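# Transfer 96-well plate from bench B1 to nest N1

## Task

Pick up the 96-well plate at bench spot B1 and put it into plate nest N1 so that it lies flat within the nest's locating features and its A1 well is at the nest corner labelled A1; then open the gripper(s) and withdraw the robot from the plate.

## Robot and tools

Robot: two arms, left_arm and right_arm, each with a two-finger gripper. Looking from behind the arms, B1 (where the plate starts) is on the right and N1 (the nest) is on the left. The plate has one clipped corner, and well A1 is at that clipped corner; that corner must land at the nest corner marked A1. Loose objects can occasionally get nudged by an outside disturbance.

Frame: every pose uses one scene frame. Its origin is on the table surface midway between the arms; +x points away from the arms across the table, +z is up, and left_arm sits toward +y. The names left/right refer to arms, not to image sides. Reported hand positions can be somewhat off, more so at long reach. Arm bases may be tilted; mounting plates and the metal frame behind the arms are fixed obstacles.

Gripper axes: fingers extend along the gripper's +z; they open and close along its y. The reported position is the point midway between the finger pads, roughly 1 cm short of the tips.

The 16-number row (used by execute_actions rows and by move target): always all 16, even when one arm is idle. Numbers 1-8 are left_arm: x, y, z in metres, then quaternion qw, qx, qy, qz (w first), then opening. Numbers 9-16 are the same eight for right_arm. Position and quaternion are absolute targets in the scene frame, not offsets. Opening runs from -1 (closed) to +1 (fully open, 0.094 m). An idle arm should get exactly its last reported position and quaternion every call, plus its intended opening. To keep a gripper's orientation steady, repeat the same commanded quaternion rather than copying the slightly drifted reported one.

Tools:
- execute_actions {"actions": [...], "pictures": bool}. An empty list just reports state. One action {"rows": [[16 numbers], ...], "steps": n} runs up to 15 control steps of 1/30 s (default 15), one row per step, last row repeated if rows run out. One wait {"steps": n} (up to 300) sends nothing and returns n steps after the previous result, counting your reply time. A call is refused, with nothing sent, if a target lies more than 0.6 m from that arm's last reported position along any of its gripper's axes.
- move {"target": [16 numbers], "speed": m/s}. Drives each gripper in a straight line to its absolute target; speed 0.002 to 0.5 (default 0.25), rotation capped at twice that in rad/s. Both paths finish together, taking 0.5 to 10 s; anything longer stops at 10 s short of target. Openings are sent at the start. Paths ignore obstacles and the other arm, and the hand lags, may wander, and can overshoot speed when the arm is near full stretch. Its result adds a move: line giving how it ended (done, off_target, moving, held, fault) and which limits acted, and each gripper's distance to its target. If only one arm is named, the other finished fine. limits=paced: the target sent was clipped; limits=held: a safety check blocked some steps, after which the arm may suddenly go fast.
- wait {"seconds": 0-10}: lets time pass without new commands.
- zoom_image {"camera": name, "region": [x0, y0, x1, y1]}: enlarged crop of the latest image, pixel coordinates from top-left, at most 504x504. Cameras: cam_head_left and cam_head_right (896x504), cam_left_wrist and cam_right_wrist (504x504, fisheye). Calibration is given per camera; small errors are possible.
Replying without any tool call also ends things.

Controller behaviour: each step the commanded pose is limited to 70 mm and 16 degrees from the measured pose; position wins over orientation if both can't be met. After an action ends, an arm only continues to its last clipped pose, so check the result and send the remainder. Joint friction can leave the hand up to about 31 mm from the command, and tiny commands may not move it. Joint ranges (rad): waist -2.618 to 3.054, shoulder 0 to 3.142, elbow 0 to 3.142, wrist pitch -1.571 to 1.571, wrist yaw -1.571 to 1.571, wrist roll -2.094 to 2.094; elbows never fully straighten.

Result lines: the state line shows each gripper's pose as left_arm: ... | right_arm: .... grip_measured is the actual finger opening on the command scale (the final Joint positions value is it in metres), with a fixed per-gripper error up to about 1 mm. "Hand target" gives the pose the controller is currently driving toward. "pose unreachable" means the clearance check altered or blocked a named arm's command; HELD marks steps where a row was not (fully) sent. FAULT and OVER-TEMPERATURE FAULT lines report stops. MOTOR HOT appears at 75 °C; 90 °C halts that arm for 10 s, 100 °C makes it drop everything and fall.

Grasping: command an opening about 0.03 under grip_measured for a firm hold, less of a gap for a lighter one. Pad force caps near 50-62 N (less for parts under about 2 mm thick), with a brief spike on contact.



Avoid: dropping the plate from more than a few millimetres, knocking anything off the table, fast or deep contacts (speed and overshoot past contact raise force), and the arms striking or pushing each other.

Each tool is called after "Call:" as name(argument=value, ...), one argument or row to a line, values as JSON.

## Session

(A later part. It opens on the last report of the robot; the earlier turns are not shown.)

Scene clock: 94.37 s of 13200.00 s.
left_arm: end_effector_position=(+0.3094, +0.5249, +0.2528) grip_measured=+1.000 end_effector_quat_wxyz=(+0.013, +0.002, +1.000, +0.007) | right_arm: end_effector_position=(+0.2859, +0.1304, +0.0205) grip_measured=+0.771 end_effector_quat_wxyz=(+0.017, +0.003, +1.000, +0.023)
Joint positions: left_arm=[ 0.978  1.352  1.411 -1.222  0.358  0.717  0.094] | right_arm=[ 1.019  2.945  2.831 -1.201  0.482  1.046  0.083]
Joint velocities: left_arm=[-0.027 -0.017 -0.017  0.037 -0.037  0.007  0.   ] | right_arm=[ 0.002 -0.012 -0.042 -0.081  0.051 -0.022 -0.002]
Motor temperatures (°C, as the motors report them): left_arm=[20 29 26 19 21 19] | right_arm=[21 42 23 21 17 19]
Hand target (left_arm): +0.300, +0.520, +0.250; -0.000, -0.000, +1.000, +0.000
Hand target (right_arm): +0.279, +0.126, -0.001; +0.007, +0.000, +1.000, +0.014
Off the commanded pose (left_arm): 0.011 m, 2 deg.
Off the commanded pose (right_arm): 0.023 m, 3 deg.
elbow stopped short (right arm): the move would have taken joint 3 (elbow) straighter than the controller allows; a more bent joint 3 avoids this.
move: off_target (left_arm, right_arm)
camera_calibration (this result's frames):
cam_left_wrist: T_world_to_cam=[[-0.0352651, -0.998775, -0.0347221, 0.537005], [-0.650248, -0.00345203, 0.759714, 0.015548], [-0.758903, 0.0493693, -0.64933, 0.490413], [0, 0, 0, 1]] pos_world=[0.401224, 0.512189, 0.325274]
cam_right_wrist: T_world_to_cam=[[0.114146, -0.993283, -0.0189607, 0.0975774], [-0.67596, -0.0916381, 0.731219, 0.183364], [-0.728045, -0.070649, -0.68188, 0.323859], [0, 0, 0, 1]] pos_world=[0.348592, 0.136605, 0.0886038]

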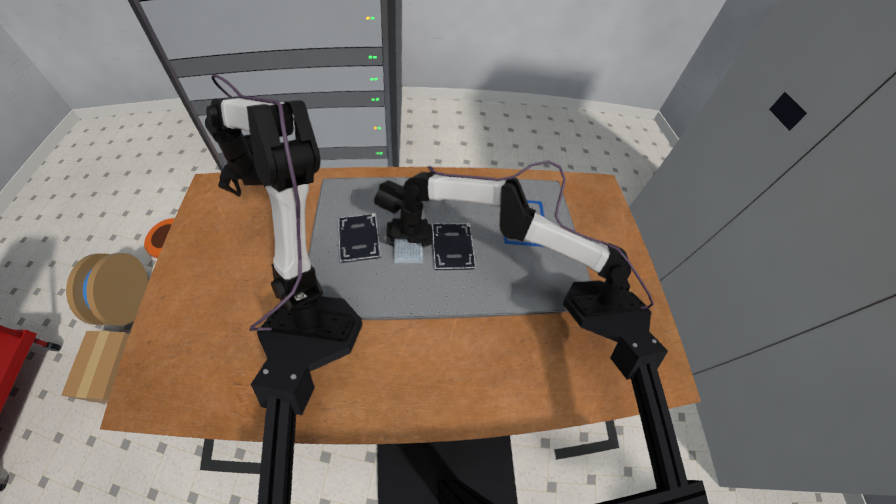

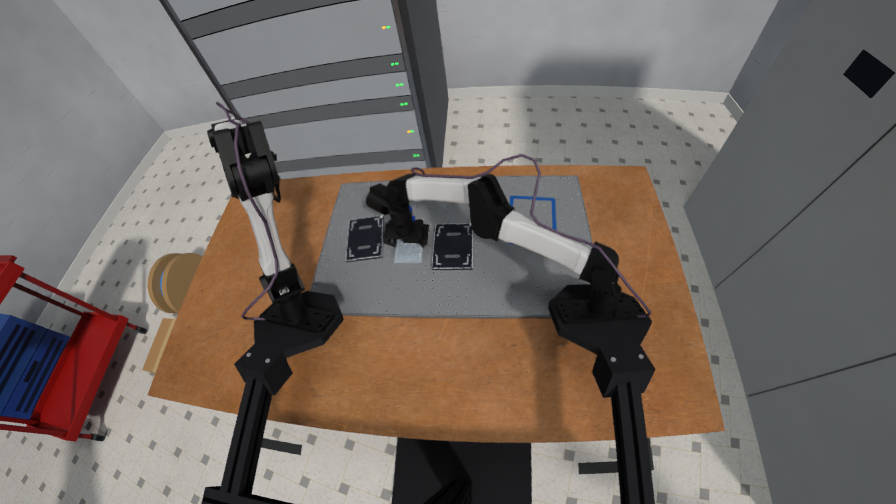

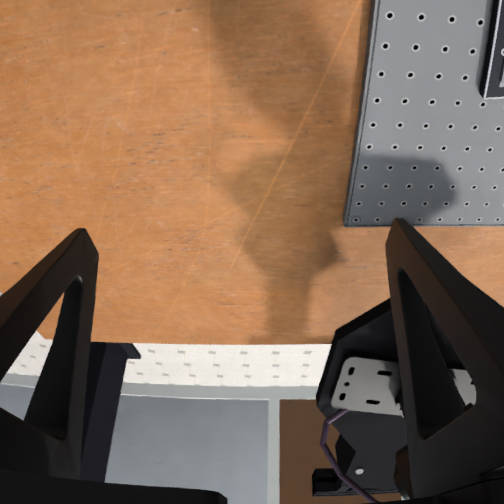

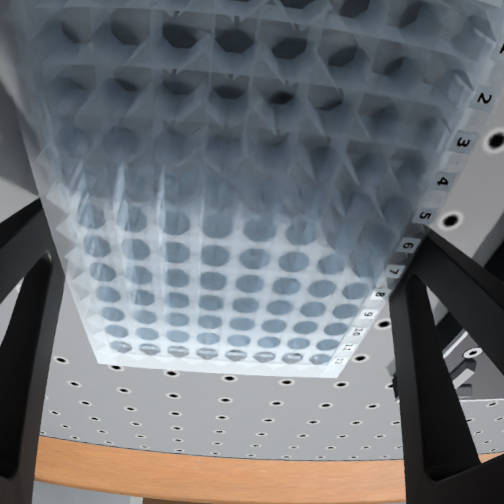

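Looks down. Release, lift, retreat.

Call:
move(
  target=[0.30,0.52,0.25,0,0,1,0,1,0.2859,0.1304,0.015,0.017,0.003,1,0.023,1],
  speed=0.02,
)

Call:
move(
  target=[0.30,0.52,0.25,0,0,1,0,1,0.29,0.11,0.12,0,0,1,0,1],
  speed=0.08,
)

Call:
move(
  target=[0.37,0.30,0.2,0,0,1,0,1,0.33,-0.3,0.2,0,0,1,0,1],
)

Scene clock: 97.63 s of 13200.00 s.
left_arm: end_effector_position=(+0.3094, +0.5249, +0.2528) grip_measured=+1.000 end_effector_quat_wxyz=(+0.013, +0.002, +1.000, +0.007) | right_arm: end_effector_position=(+0.2855, +0.1310, +0.0209) grip_measured=+1.000 end_effector_quat_wxyz=(+0.017, +0.003, +1.000, +0.024)
Joint positions: left_arm=[ 0.978  1.352  1.411 -1.222  0.358  0.717  0.094] | right_arm=[ 1.02   2.945  2.831 -1.2    0.482  1.046  0.094]
Joint velocities: left_arm=[ 0.007  0.002 -0.002  0.022  0.022  0.037  0.   ] | right_arm=[-0.002 -0.002  0.012 -0.051 -0.022 -0.095  0.   ]
Motor temperatures (°C, as the motors report them): left_arm=[20 29 26 19 21 19] | right_arm=[21 42 23 21 17 19]
Hand target (left_arm): +0.300, +0.520, +0.250; -0.000, -0.000, +1.000, +0.000
Hand target (right_arm): +0.286, +0.130, +0.015; +0.017, +0.003, +1.000, +0.023
Off the commanded pose (left_arm): 0.011 m, 2 deg.
Off the commanded pose (right_arm): 0.006 m, 0 deg.
move: off_target (left_arm)
camera_calibration (this result's frames):
cam_left_wrist: T_world_to_cam=[[-0.0352651, -0.998775, -0.0347221, 0.537005], [-0.650248, -0.00345203, 0.759714, 0.015548], [-0.758903, 0.0493693, -0.64933, 0.490413], [0, 0, 0, 1]] pos_world=[0.401224, 0.512189, 0.325274]
cam_right_wrist: T_world_to_cam=[[0.114944, -0.993165, -0.0202897, 0.0980993], [-0.676538, -0.0932229, 0.730483, 0.183206], [-0.727381, -0.0702382, -0.68263, 0.323618], [0, 0, 0, 1]] pos_world=[0.348063, 0.137238, 0.0890729]

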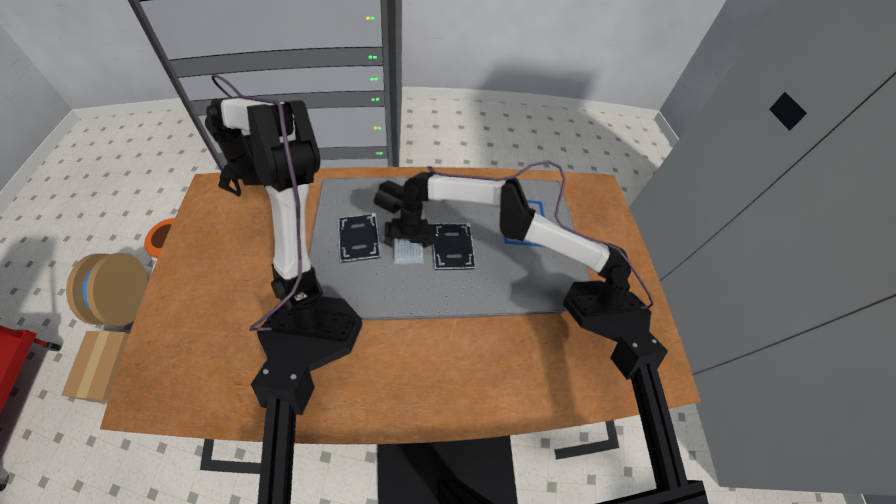

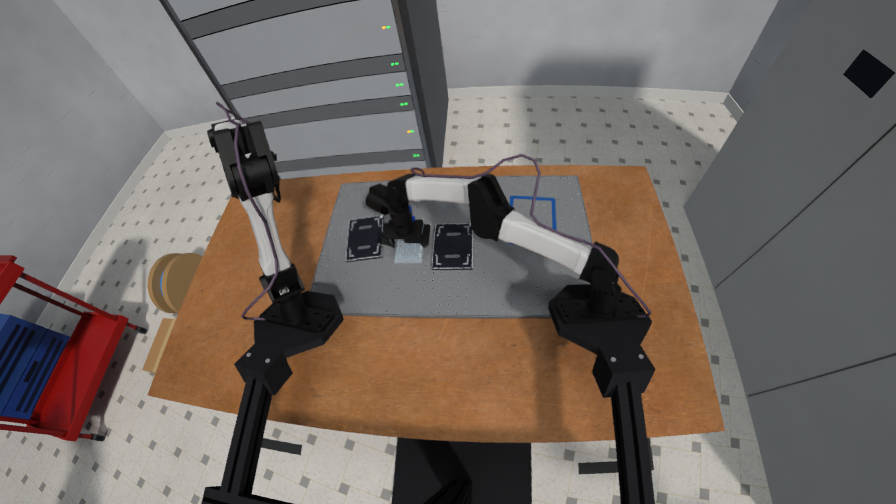

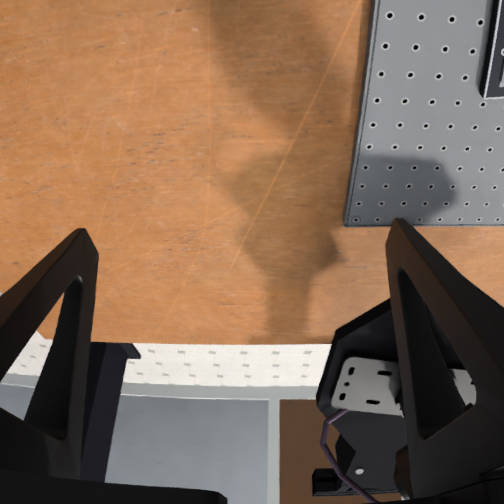

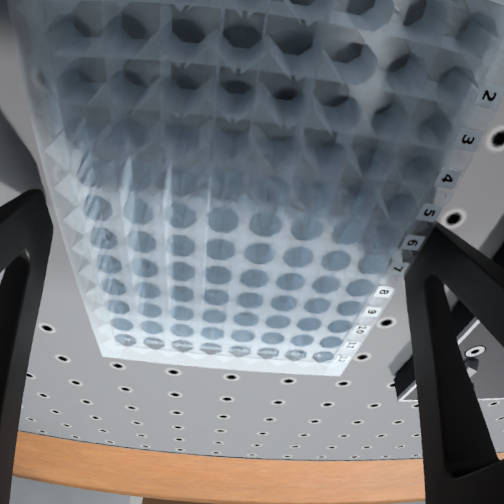

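Scene clock: 99.30 s of 13200.00 s.
left_arm: end_effector_position=(+0.3094, +0.5249, +0.2528) grip_measured=+1.000 end_effector_quat_wxyz=(+0.013, +0.002, +1.000, +0.007) | right_arm: end_effector_position=(+0.2875, +0.1108, +0.1105) grip_measured=+1.000 end_effector_quat_wxyz=(+0.004, -0.005, +1.000, +0.011)
Joint positions: left_arm=[ 0.978  1.352  1.411 -1.222  0.358  0.717  0.094] | right_arm=[ 1.076  2.778  2.831 -1.436  0.482  1.112  0.094]
Joint velocities: left_arm=[-0.002 -0.007  0.012 -0.022 -0.037  0.007  0.   ] | right_arm=[ 0.002  0.002 -0.017 -0.022  0.007  0.081  0.   ]
Motor temperatures (°C, as the motors report them): left_arm=[20 29 26 19 21 19] | right_arm=[21 44 23 21 17 19]
Hand target (left_arm): +0.300, +0.520, +0.250; -0.000, -0.000, +1.000, +0.000
Hand target (right_arm): +0.291, +0.111, +0.120; +0.008, -0.000, +1.000, +0.016
Off the commanded pose (left_arm): 0.011 m, 2 deg.
Off the commanded pose (right_arm): 0.010 m, 1 deg.
elbow stopped short (right arm): the move would have taken joint 3 (elbow) straighter than the controller allows; a more bent joint 3 avoids this.
move: off_target (left_arm)
camera_calibration (this result's frames):
cam_left_wrist: T_world_to_cam=[[-0.0352651, -0.998775, -0.0347221, 0.537005], [-0.650248, -0.00345203, 0.759714, 0.015548], [-0.758903, 0.0493693, -0.64933, 0.490413], [0, 0, 0, 1]] pos_world=[0.401224, 0.512189, 0.325274]
cam_right_wrist: T_world_to_cam=[[0.12992, -0.991522, 0.00242099, 0.0725358], [-0.654997, -0.0839913, 0.750949, 0.107753], [-0.744379, -0.099149, -0.660356, 0.390536], [0, 0, 0, 1]] pos_world=[0.35186, 0.119692, 0.1768]

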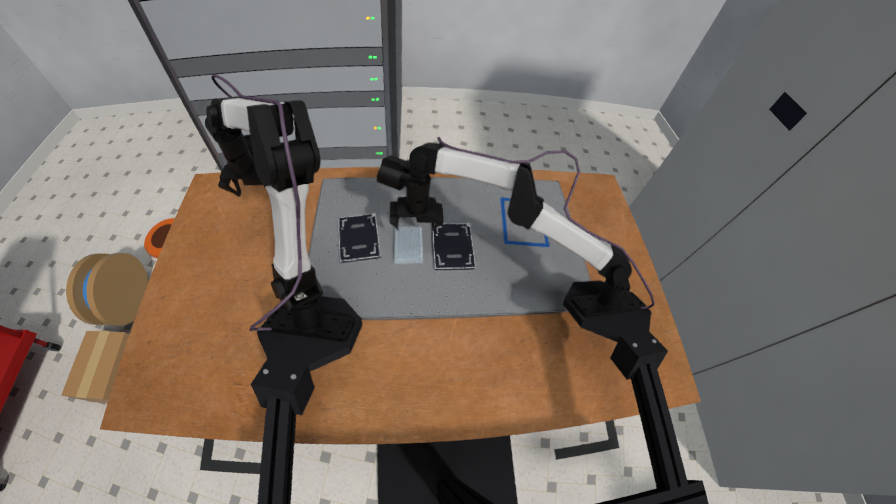

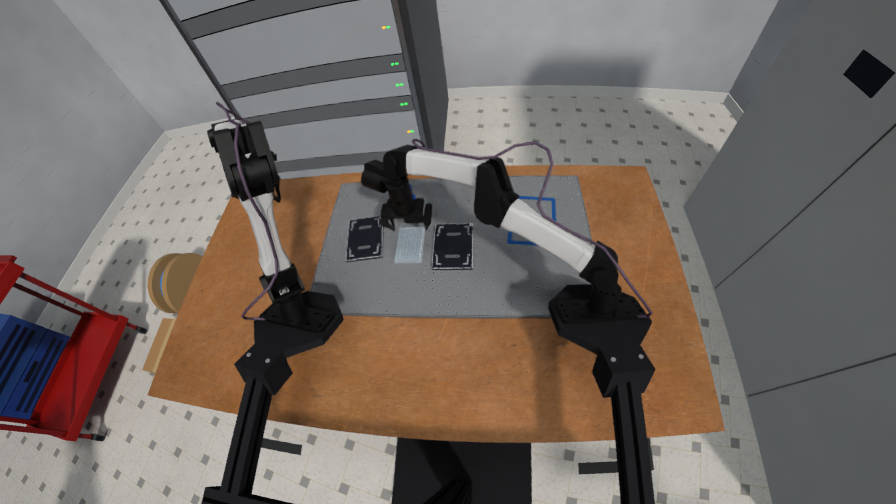

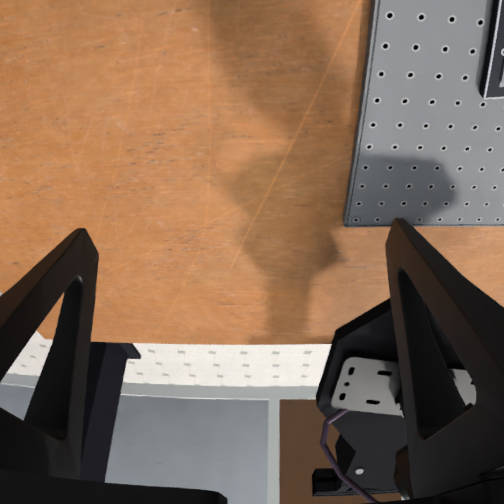

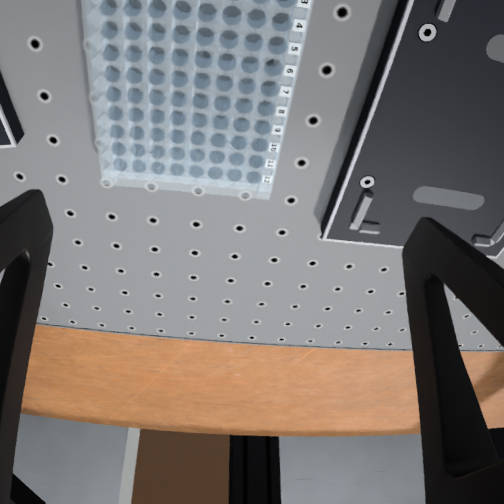

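Scene clock: 101.70 s of 13200.00 s.
left_arm: end_effector_position=(+0.3586, +0.3006, +0.1998) grip_measured=+1.000 end_effector_quat_wxyz=(-0.017, +0.005, +1.000, +0.003) | right_arm: end_effector_position=(+0.3398, -0.2948, +0.2058) grip_measured=+1.000 end_effector_quat_wxyz=(+0.009, +0.005, +1.000, +0.006)
Joint positions: left_arm=[-0.045  1.377  1.348 -1.081 -0.115 -0.197  0.094] | right_arm=[ 0.307  1.218  1.135 -1.011  0.233  0.354  0.094]
Joint velocities: left_arm=[ 0.002 -0.012 -0.007 -0.051  0.007 -0.051  0.   ] | right_arm=[ 0.012 -0.007 -0.022 -0.007  0.007 -0.007  0.   ]
Motor temperatures (°C, as the motors report them): left_arm=[20 29 26 19 21 19] | right_arm=[21 44 23 21 17 19]
Hand target (left_arm): +0.367, +0.298, +0.200; -0.007, +0.002, +1.000, +0.003
Hand target (right_arm): +0.329, -0.299, +0.202; -0.006, +0.002, +1.000, +0.004
Off the commanded pose (left_arm): 0.011 m, 2 deg.
Off the commanded pose (right_arm): 0.013 m, 1 deg.
move: off_target (left_arm, right_arm)
camera_calibration (this result's frames):
cam_left_wrist: T_world_to_cam=[[-0.0426188, -0.998783, -0.0248119, 0.313456], [-0.60306, 0.0059171, 0.797674, 0.0596943], [-0.796556, 0.0489589, -0.602579, 0.508702], [0, 0, 0, 1]] pos_world=[0.454568, 0.287816, 0.266694]
cam_right_wrist: T_world_to_cam=[[0.110145, -0.993821, 0.0136942, -0.332925], [-0.664863, -0.0634309, 0.744267, 0.0471887], [-0.7388, -0.091082, -0.667741, 0.454164], [0, 0, 0, 1]] pos_world=[0.40358, -0.286509, 0.272702]

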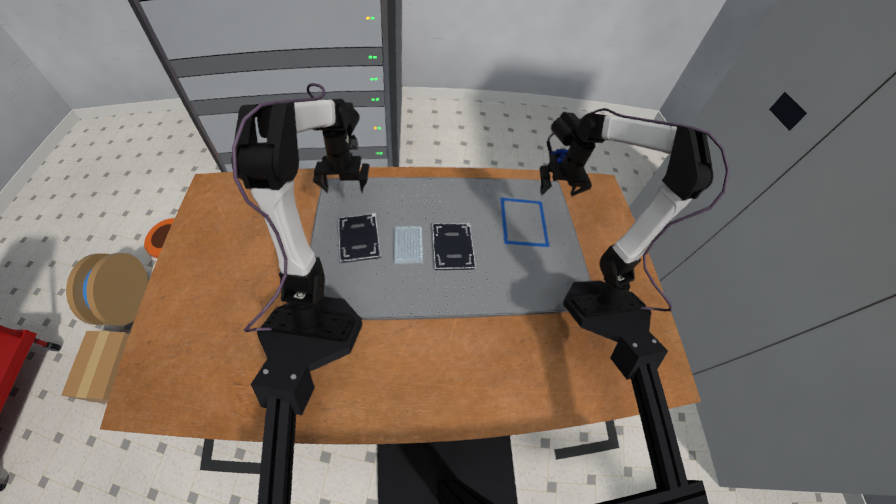

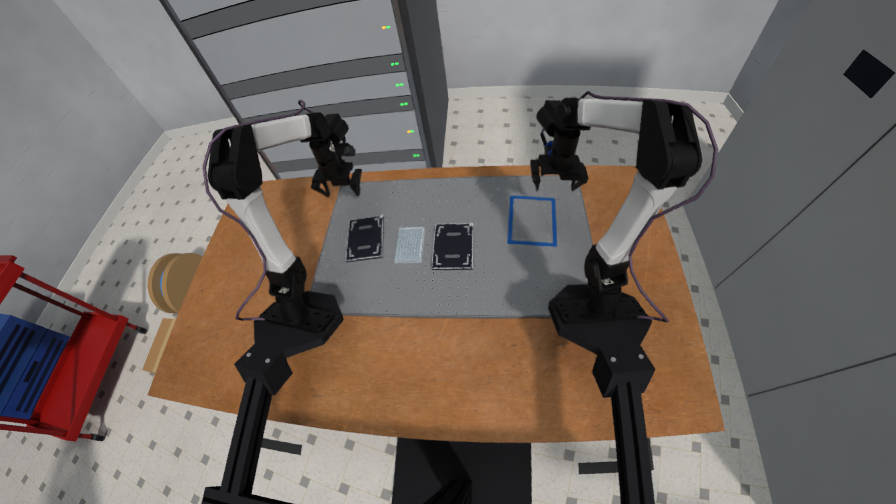

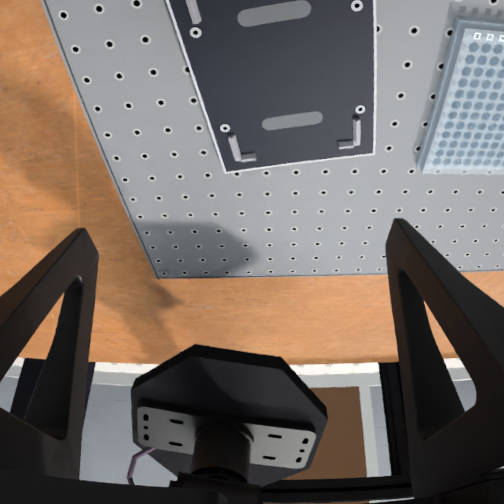

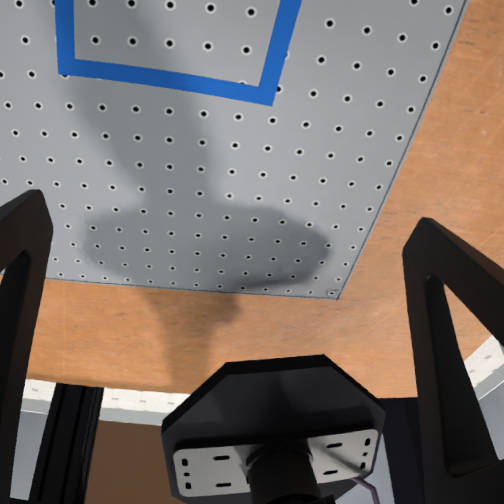

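Call:
move(
  target=[0.30,0.112,0.08,0,0,1,0,1,0.2,-0.45,0.2,0,0,1,0,1],
  speed=0.15,
)

Scene clock: 110.03 s of 13200.00 s.
left_arm: end_effector_position=(+0.2894, +0.1190, +0.0786) grip_measured=+1.000 end_effector_quat_wxyz=(-0.014, +0.008, +1.000, +0.010) | right_arm: end_effector_position=(+0.2081, -0.4529, +0.2070) grip_measured=+1.000 end_effector_quat_wxyz=(+0.012, -0.001, +1.000, -0.005)
Joint positions: left_arm=[-0.6    1.789  1.213 -0.659 -0.353 -0.715  0.094] | right_arm=[-0.859  0.752  0.72  -1.099 -0.313 -0.692  0.094]
Joint velocities: left_arm=[ 0.017  0.022  0.002 -0.037  0.007 -0.051  0.   ] | right_arm=[-0.007 -0.007 -0.022  0.037 -0.066 -0.022  0.   ]
Motor temperatures (°C, as the motors report them): left_arm=[20 29 26 19 21 19] | right_arm=[20 41 23 21 17 19]
Hand target (left_arm): +0.297, +0.112, +0.080; -0.001, +0.002, +1.000, +0.004
Hand target (right_arm): +0.200, -0.448, +0.202; +0.001, +0.005, +1.000, +0.009
Off the commanded pose (left_arm): 0.013 m, 2 deg.
Off the commanded pose (right_arm): 0.011 m, 1 deg.
After step 90, 3.00 s passed at rest.
move: off_target (left_arm, right_arm)
camera_calibration (this result's frames):
cam_left_wrist: T_world_to_cam=[[-0.0501845, -0.997951, -0.0396804, 0.129386], [-0.608446, -0.000957525, 0.793595, 0.118419], [-0.792007, 0.0639696, -0.607152, 0.386697], [0, 0, 0, 1]] pos_world=[0.384812, 0.104498, 0.145941]
cam_right_wrist: T_world_to_cam=[[0.122225, -0.991892, 0.0347931, -0.48155], [-0.667771, -0.0562498, 0.742238, -0.0470716], [-0.734263, -0.113954, -0.669232, 0.332211], [0, 0, 0, 1]] pos_world=[0.271355, -0.442437, 0.274019]

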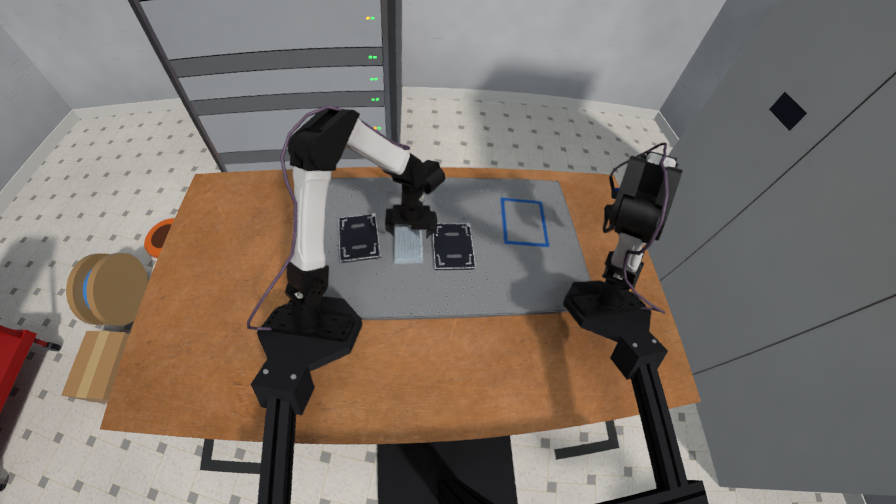

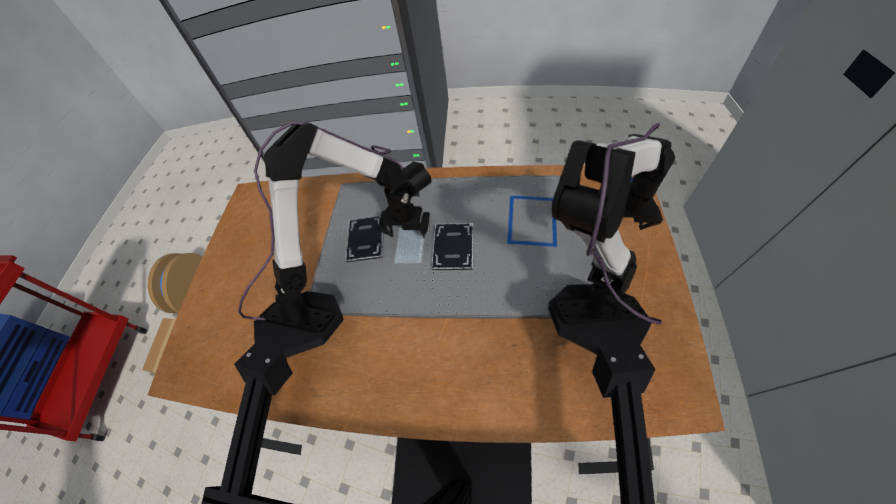

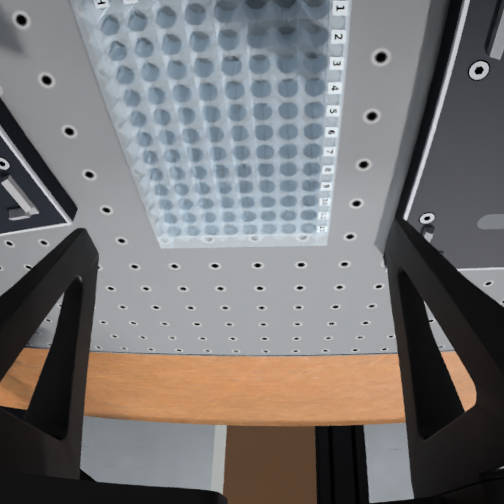

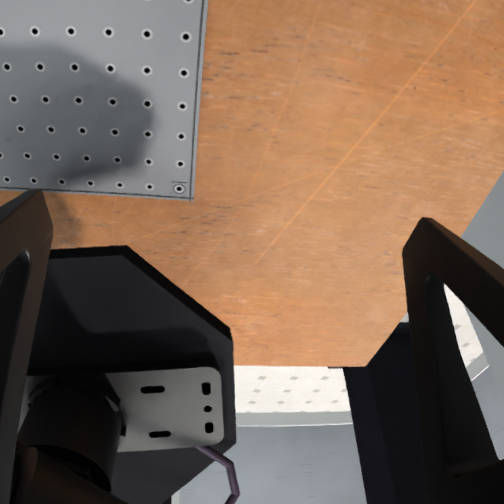

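Call:
move(
  target=[0.295,0.121,0.035,0,0,1,0,1,0.2,-0.45,0.2,0,0,1,0,1],
  speed=0.04,
)

Scene clock: 114.43 s of 13200.00 s.
left_arm: end_effector_position=(+0.2993, +0.1176, +0.0422) grip_measured=+1.000 end_effector_quat_wxyz=(+0.006, -0.002, +1.000, -0.002) | right_arm: end_effector_position=(+0.2080, -0.4529, +0.2070) grip_measured=+1.000 end_effector_quat_wxyz=(+0.012, -0.002, +1.000, -0.004)
Joint positions: left_arm=[-0.552  1.865  1.174 -0.479 -0.343 -0.672  0.094] | right_arm=[-0.859  0.752  0.72  -1.099 -0.313 -0.694  0.094]
Joint velocities: left_arm=[ 0.002 -0.002  0.007 -0.007 -0.007 -0.051  0.   ] | right_arm=[ 0.002  0.012  0.012  0.022  0.007 -0.051  0.   ]
Motor temperatures (°C, as the motors report them): left_arm=[20 29 26 19 21 19] | right_arm=[20 39 23 21 17 19]
Hand target (left_arm): +0.295, +0.121, +0.035; -0.000, -0.000, +1.000, -0.001
Hand target (right_arm): +0.200, -0.450, +0.200; -0.000, -0.000, +1.000, +0.000
Off the commanded pose (left_arm): 0.009 m, 1 deg.
Off the commanded pose (right_arm): 0.011 m, 1 deg.
move: off_target (right_arm)
camera_calibration (this result's frames):
cam_left_wrist: T_world_to_cam=[[-0.0287029, -0.999443, -0.0170371, 0.11991], [-0.639452, 0.0052587, 0.768813, 0.162999], [-0.768295, 0.0329616, -0.639246, 0.370438], [0, 0, 0, 1]] pos_world=[0.392277, 0.106776, 0.113528]
cam_right_wrist: T_world_to_cam=[[0.12477, -0.991583, 0.034586, -0.481831], [-0.6674, -0.0580826, 0.742431, -0.0480604], [-0.734173, -0.115716, -0.66903, 0.331306], [0, 0, 0, 1]] pos_world=[0.271278, -0.442229, 0.274]

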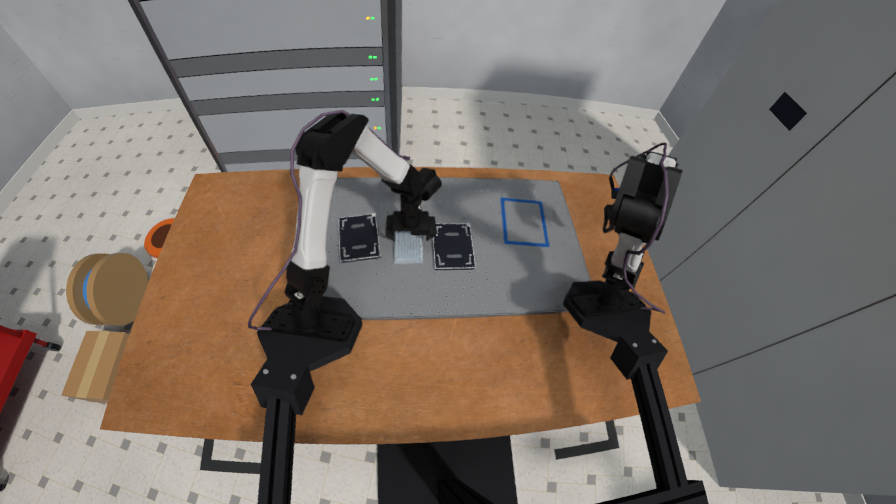

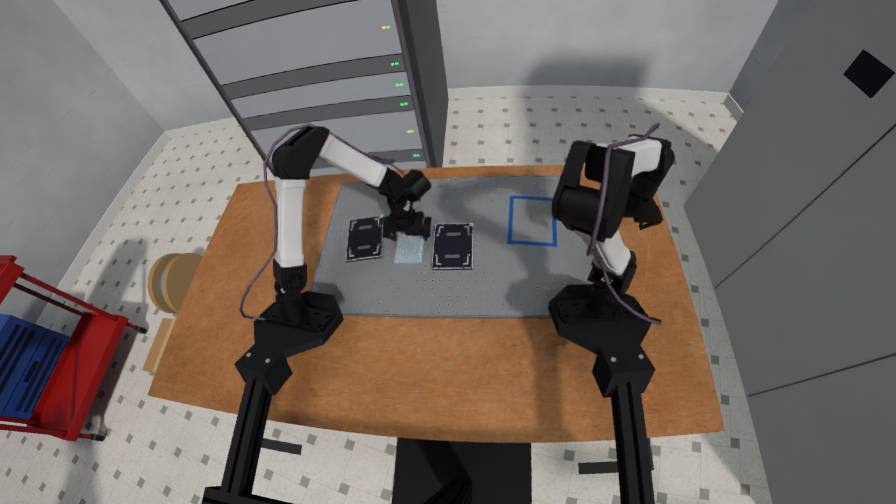

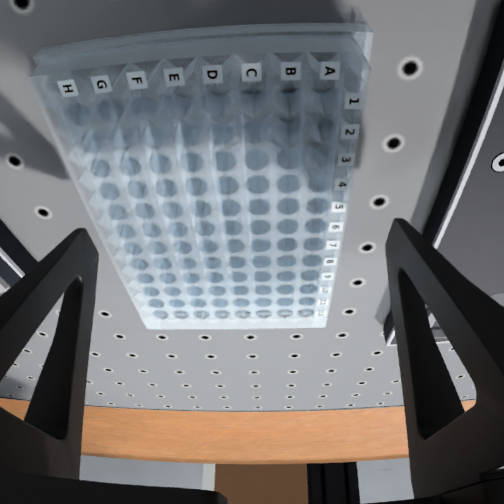

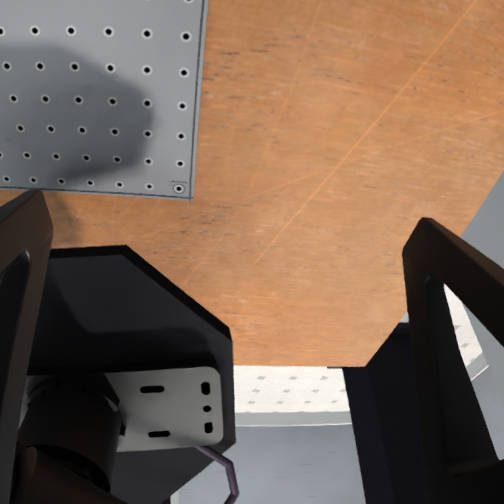

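Call:
move(
  target=[0.283,0.134,0.035,0,0,1,0,1,0.2,-0.45,0.2,0,0,1,0,1],
  speed=0.03,
)

Scene clock: 119.03 s of 13200.00 s.
left_arm: end_effector_position=(+0.2812, +0.1321, +0.0341) grip_measured=+1.000 end_effector_quat_wxyz=(-0.004, +0.003, +1.000, +0.007) | right_arm: end_effector_position=(+0.2080, -0.4529, +0.2070) grip_measured=+1.000 end_effector_quat_wxyz=(+0.012, -0.002, +1.000, -0.004)
Joint positions: left_arm=[-0.545  1.846  1.089 -0.439 -0.341 -0.665  0.094] | right_arm=[-0.859  0.752  0.72  -1.099 -0.313 -0.694  0.094]
Joint velocities: left_arm=[ 0.007  0.012 -0.017 -0.051  0.081  0.007  0.   ] | right_arm=[-0.012  0.007  0.007  0.007 -0.007 -0.022  0.   ]
Motor temperatures (°C, as the motors report them): left_arm=[20 29 26 19 21 19] | right_arm=[20 38 22 21 17 19]
Hand target (left_arm): +0.283, +0.134, +0.035; +0.000, -0.000, +1.000, +0.000
Hand target (right_arm): +0.200, -0.450, +0.200; -0.000, -0.000, +1.000, +0.000
Off the commanded pose (left_arm): 0.003 m, 1 deg.
Off the commanded pose (right_arm): 0.011 m, 1 deg.
After step 90, 0.57 s passed at rest.
move: off_target (right_arm)
camera_calibration (this result's frames):
cam_left_wrist: T_world_to_cam=[[-0.038002, -0.998708, -0.0337378, 0.136783], [-0.62357, -0.0026815, 0.781763, 0.153679], [-0.780843, 0.0507465, -0.622663, 0.351552], [0, 0, 0, 1]] pos_world=[0.375535, 0.119178, 0.103372]
cam_right_wrist: T_world_to_cam=[[0.12477, -0.991583, 0.034586, -0.481831], [-0.6674, -0.0580826, 0.742431, -0.0480604], [-0.734173, -0.115716, -0.66903, 0.331306], [0, 0, 0, 1]] pos_world=[0.271278, -0.442229, 0.274]

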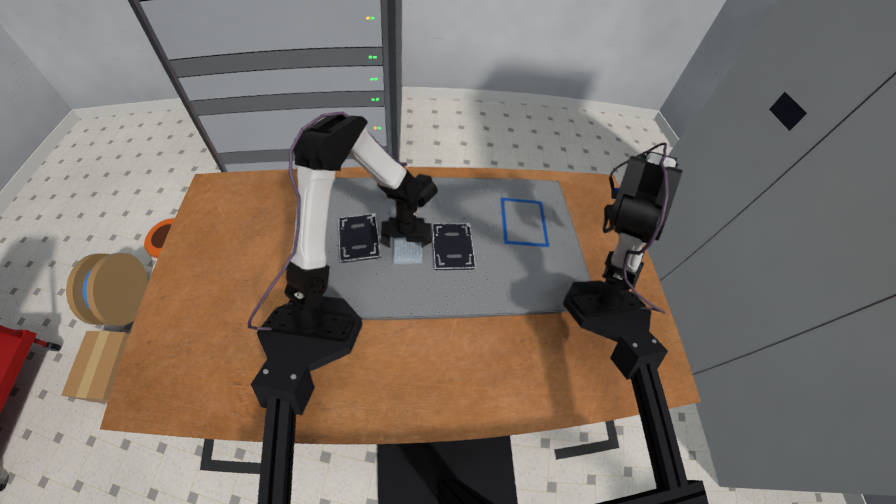

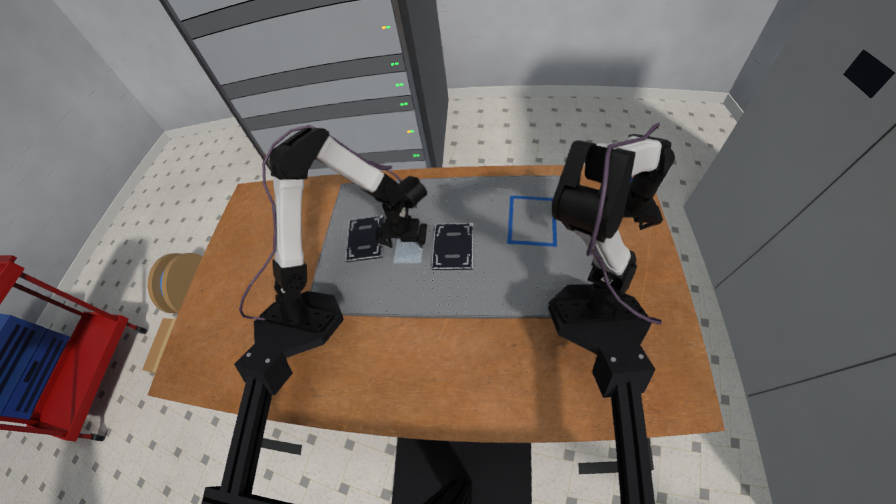

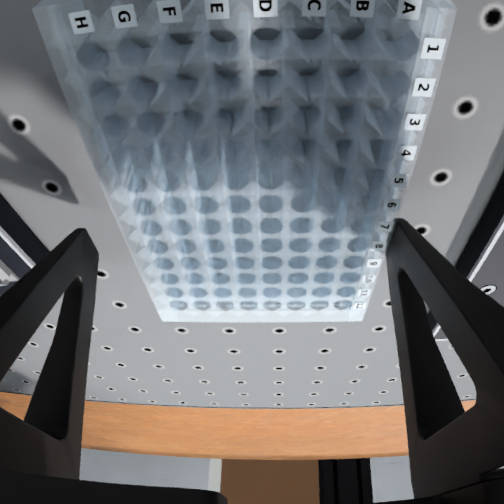

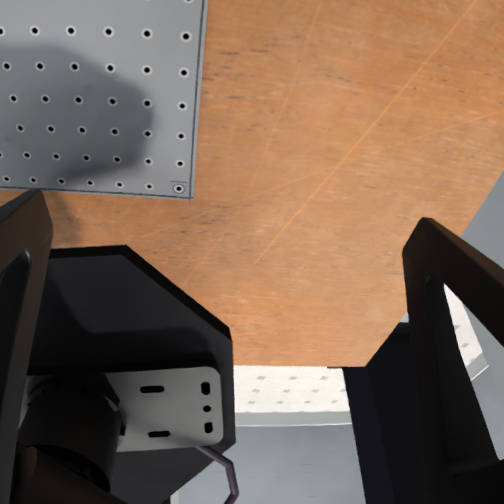

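Call:
move(
  target=[0.287,0.126,0.012,0,0,1,0,1,0.2,-0.45,0.2,0,0,1,0,1],
  speed=0.02,
)

Scene clock: 122.40 s of 13200.00 s.
left_arm: end_effector_position=(+0.2806, +0.1261, +0.0220) grip_measured=+1.000 end_effector_quat_wxyz=(-0.004, +0.005, +1.000, -0.002) | right_arm: end_effector_position=(+0.2080, -0.4529, +0.2070) grip_measured=+1.000 end_effector_quat_wxyz=(+0.012, -0.002, +1.000, -0.004)
Joint positions: left_arm=[-0.541  1.885  1.089 -0.386 -0.326 -0.652  0.094] | right_arm=[-0.859  0.752  0.72  -1.099 -0.313 -0.694  0.094]
Joint velocities: left_arm=[ 0.007 -0.007 -0.012 -0.007 -0.022 -0.007  0.   ] | right_arm=[ 0.017 -0.007 -0.002 -0.022  0.007  0.007  0.   ]
Motor temperatures (°C, as the motors report them): left_arm=[20 29 26 19 21 19] | right_arm=[19 36 22 21 17 19]
Hand target (left_arm): +0.286, +0.126, +0.012; -0.000, +0.000, +1.000, -0.000
Hand target (right_arm): +0.200, -0.450, +0.200; -0.000, -0.000, +1.000, +0.000
Off the commanded pose (left_arm): 0.012 m, 1 deg.
Off the commanded pose (right_arm): 0.011 m, 1 deg.
move: off_target (left_arm, right_arm)
camera_calibration (this result's frames):
cam_left_wrist: T_world_to_cam=[[-0.042954, -0.998946, -0.0161819, 0.13144], [-0.624475, 0.0142019, 0.780916, 0.160891], [-0.779863, 0.0436486, -0.624427, 0.344417], [0, 0, 0, 1]] pos_world=[0.374716, 0.113983, 0.0915472]
cam_right_wrist: T_world_to_cam=[[0.12477, -0.991583, 0.034586, -0.481831], [-0.6674, -0.0580826, 0.742431, -0.0480604], [-0.734173, -0.115716, -0.66903, 0.331306], [0, 0, 0, 1]] pos_world=[0.271278, -0.442229, 0.274]

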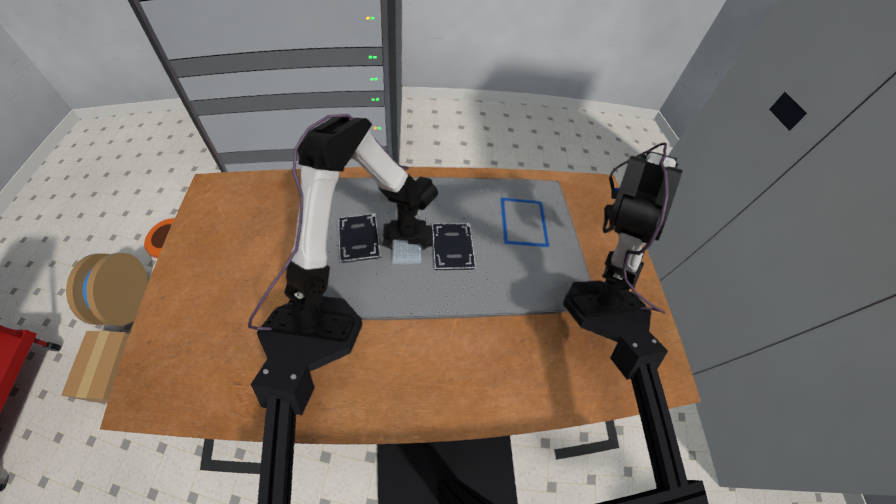

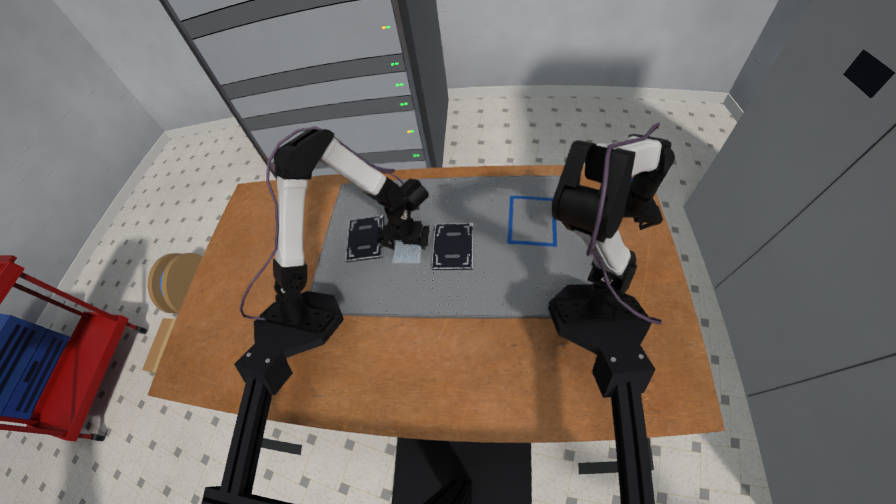

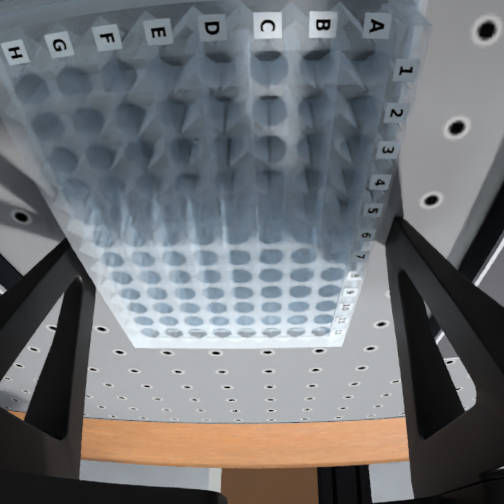

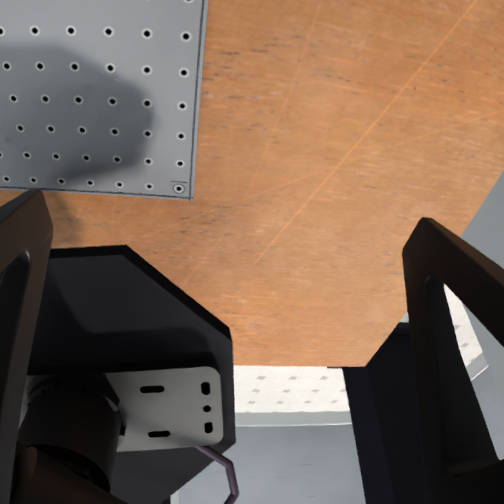

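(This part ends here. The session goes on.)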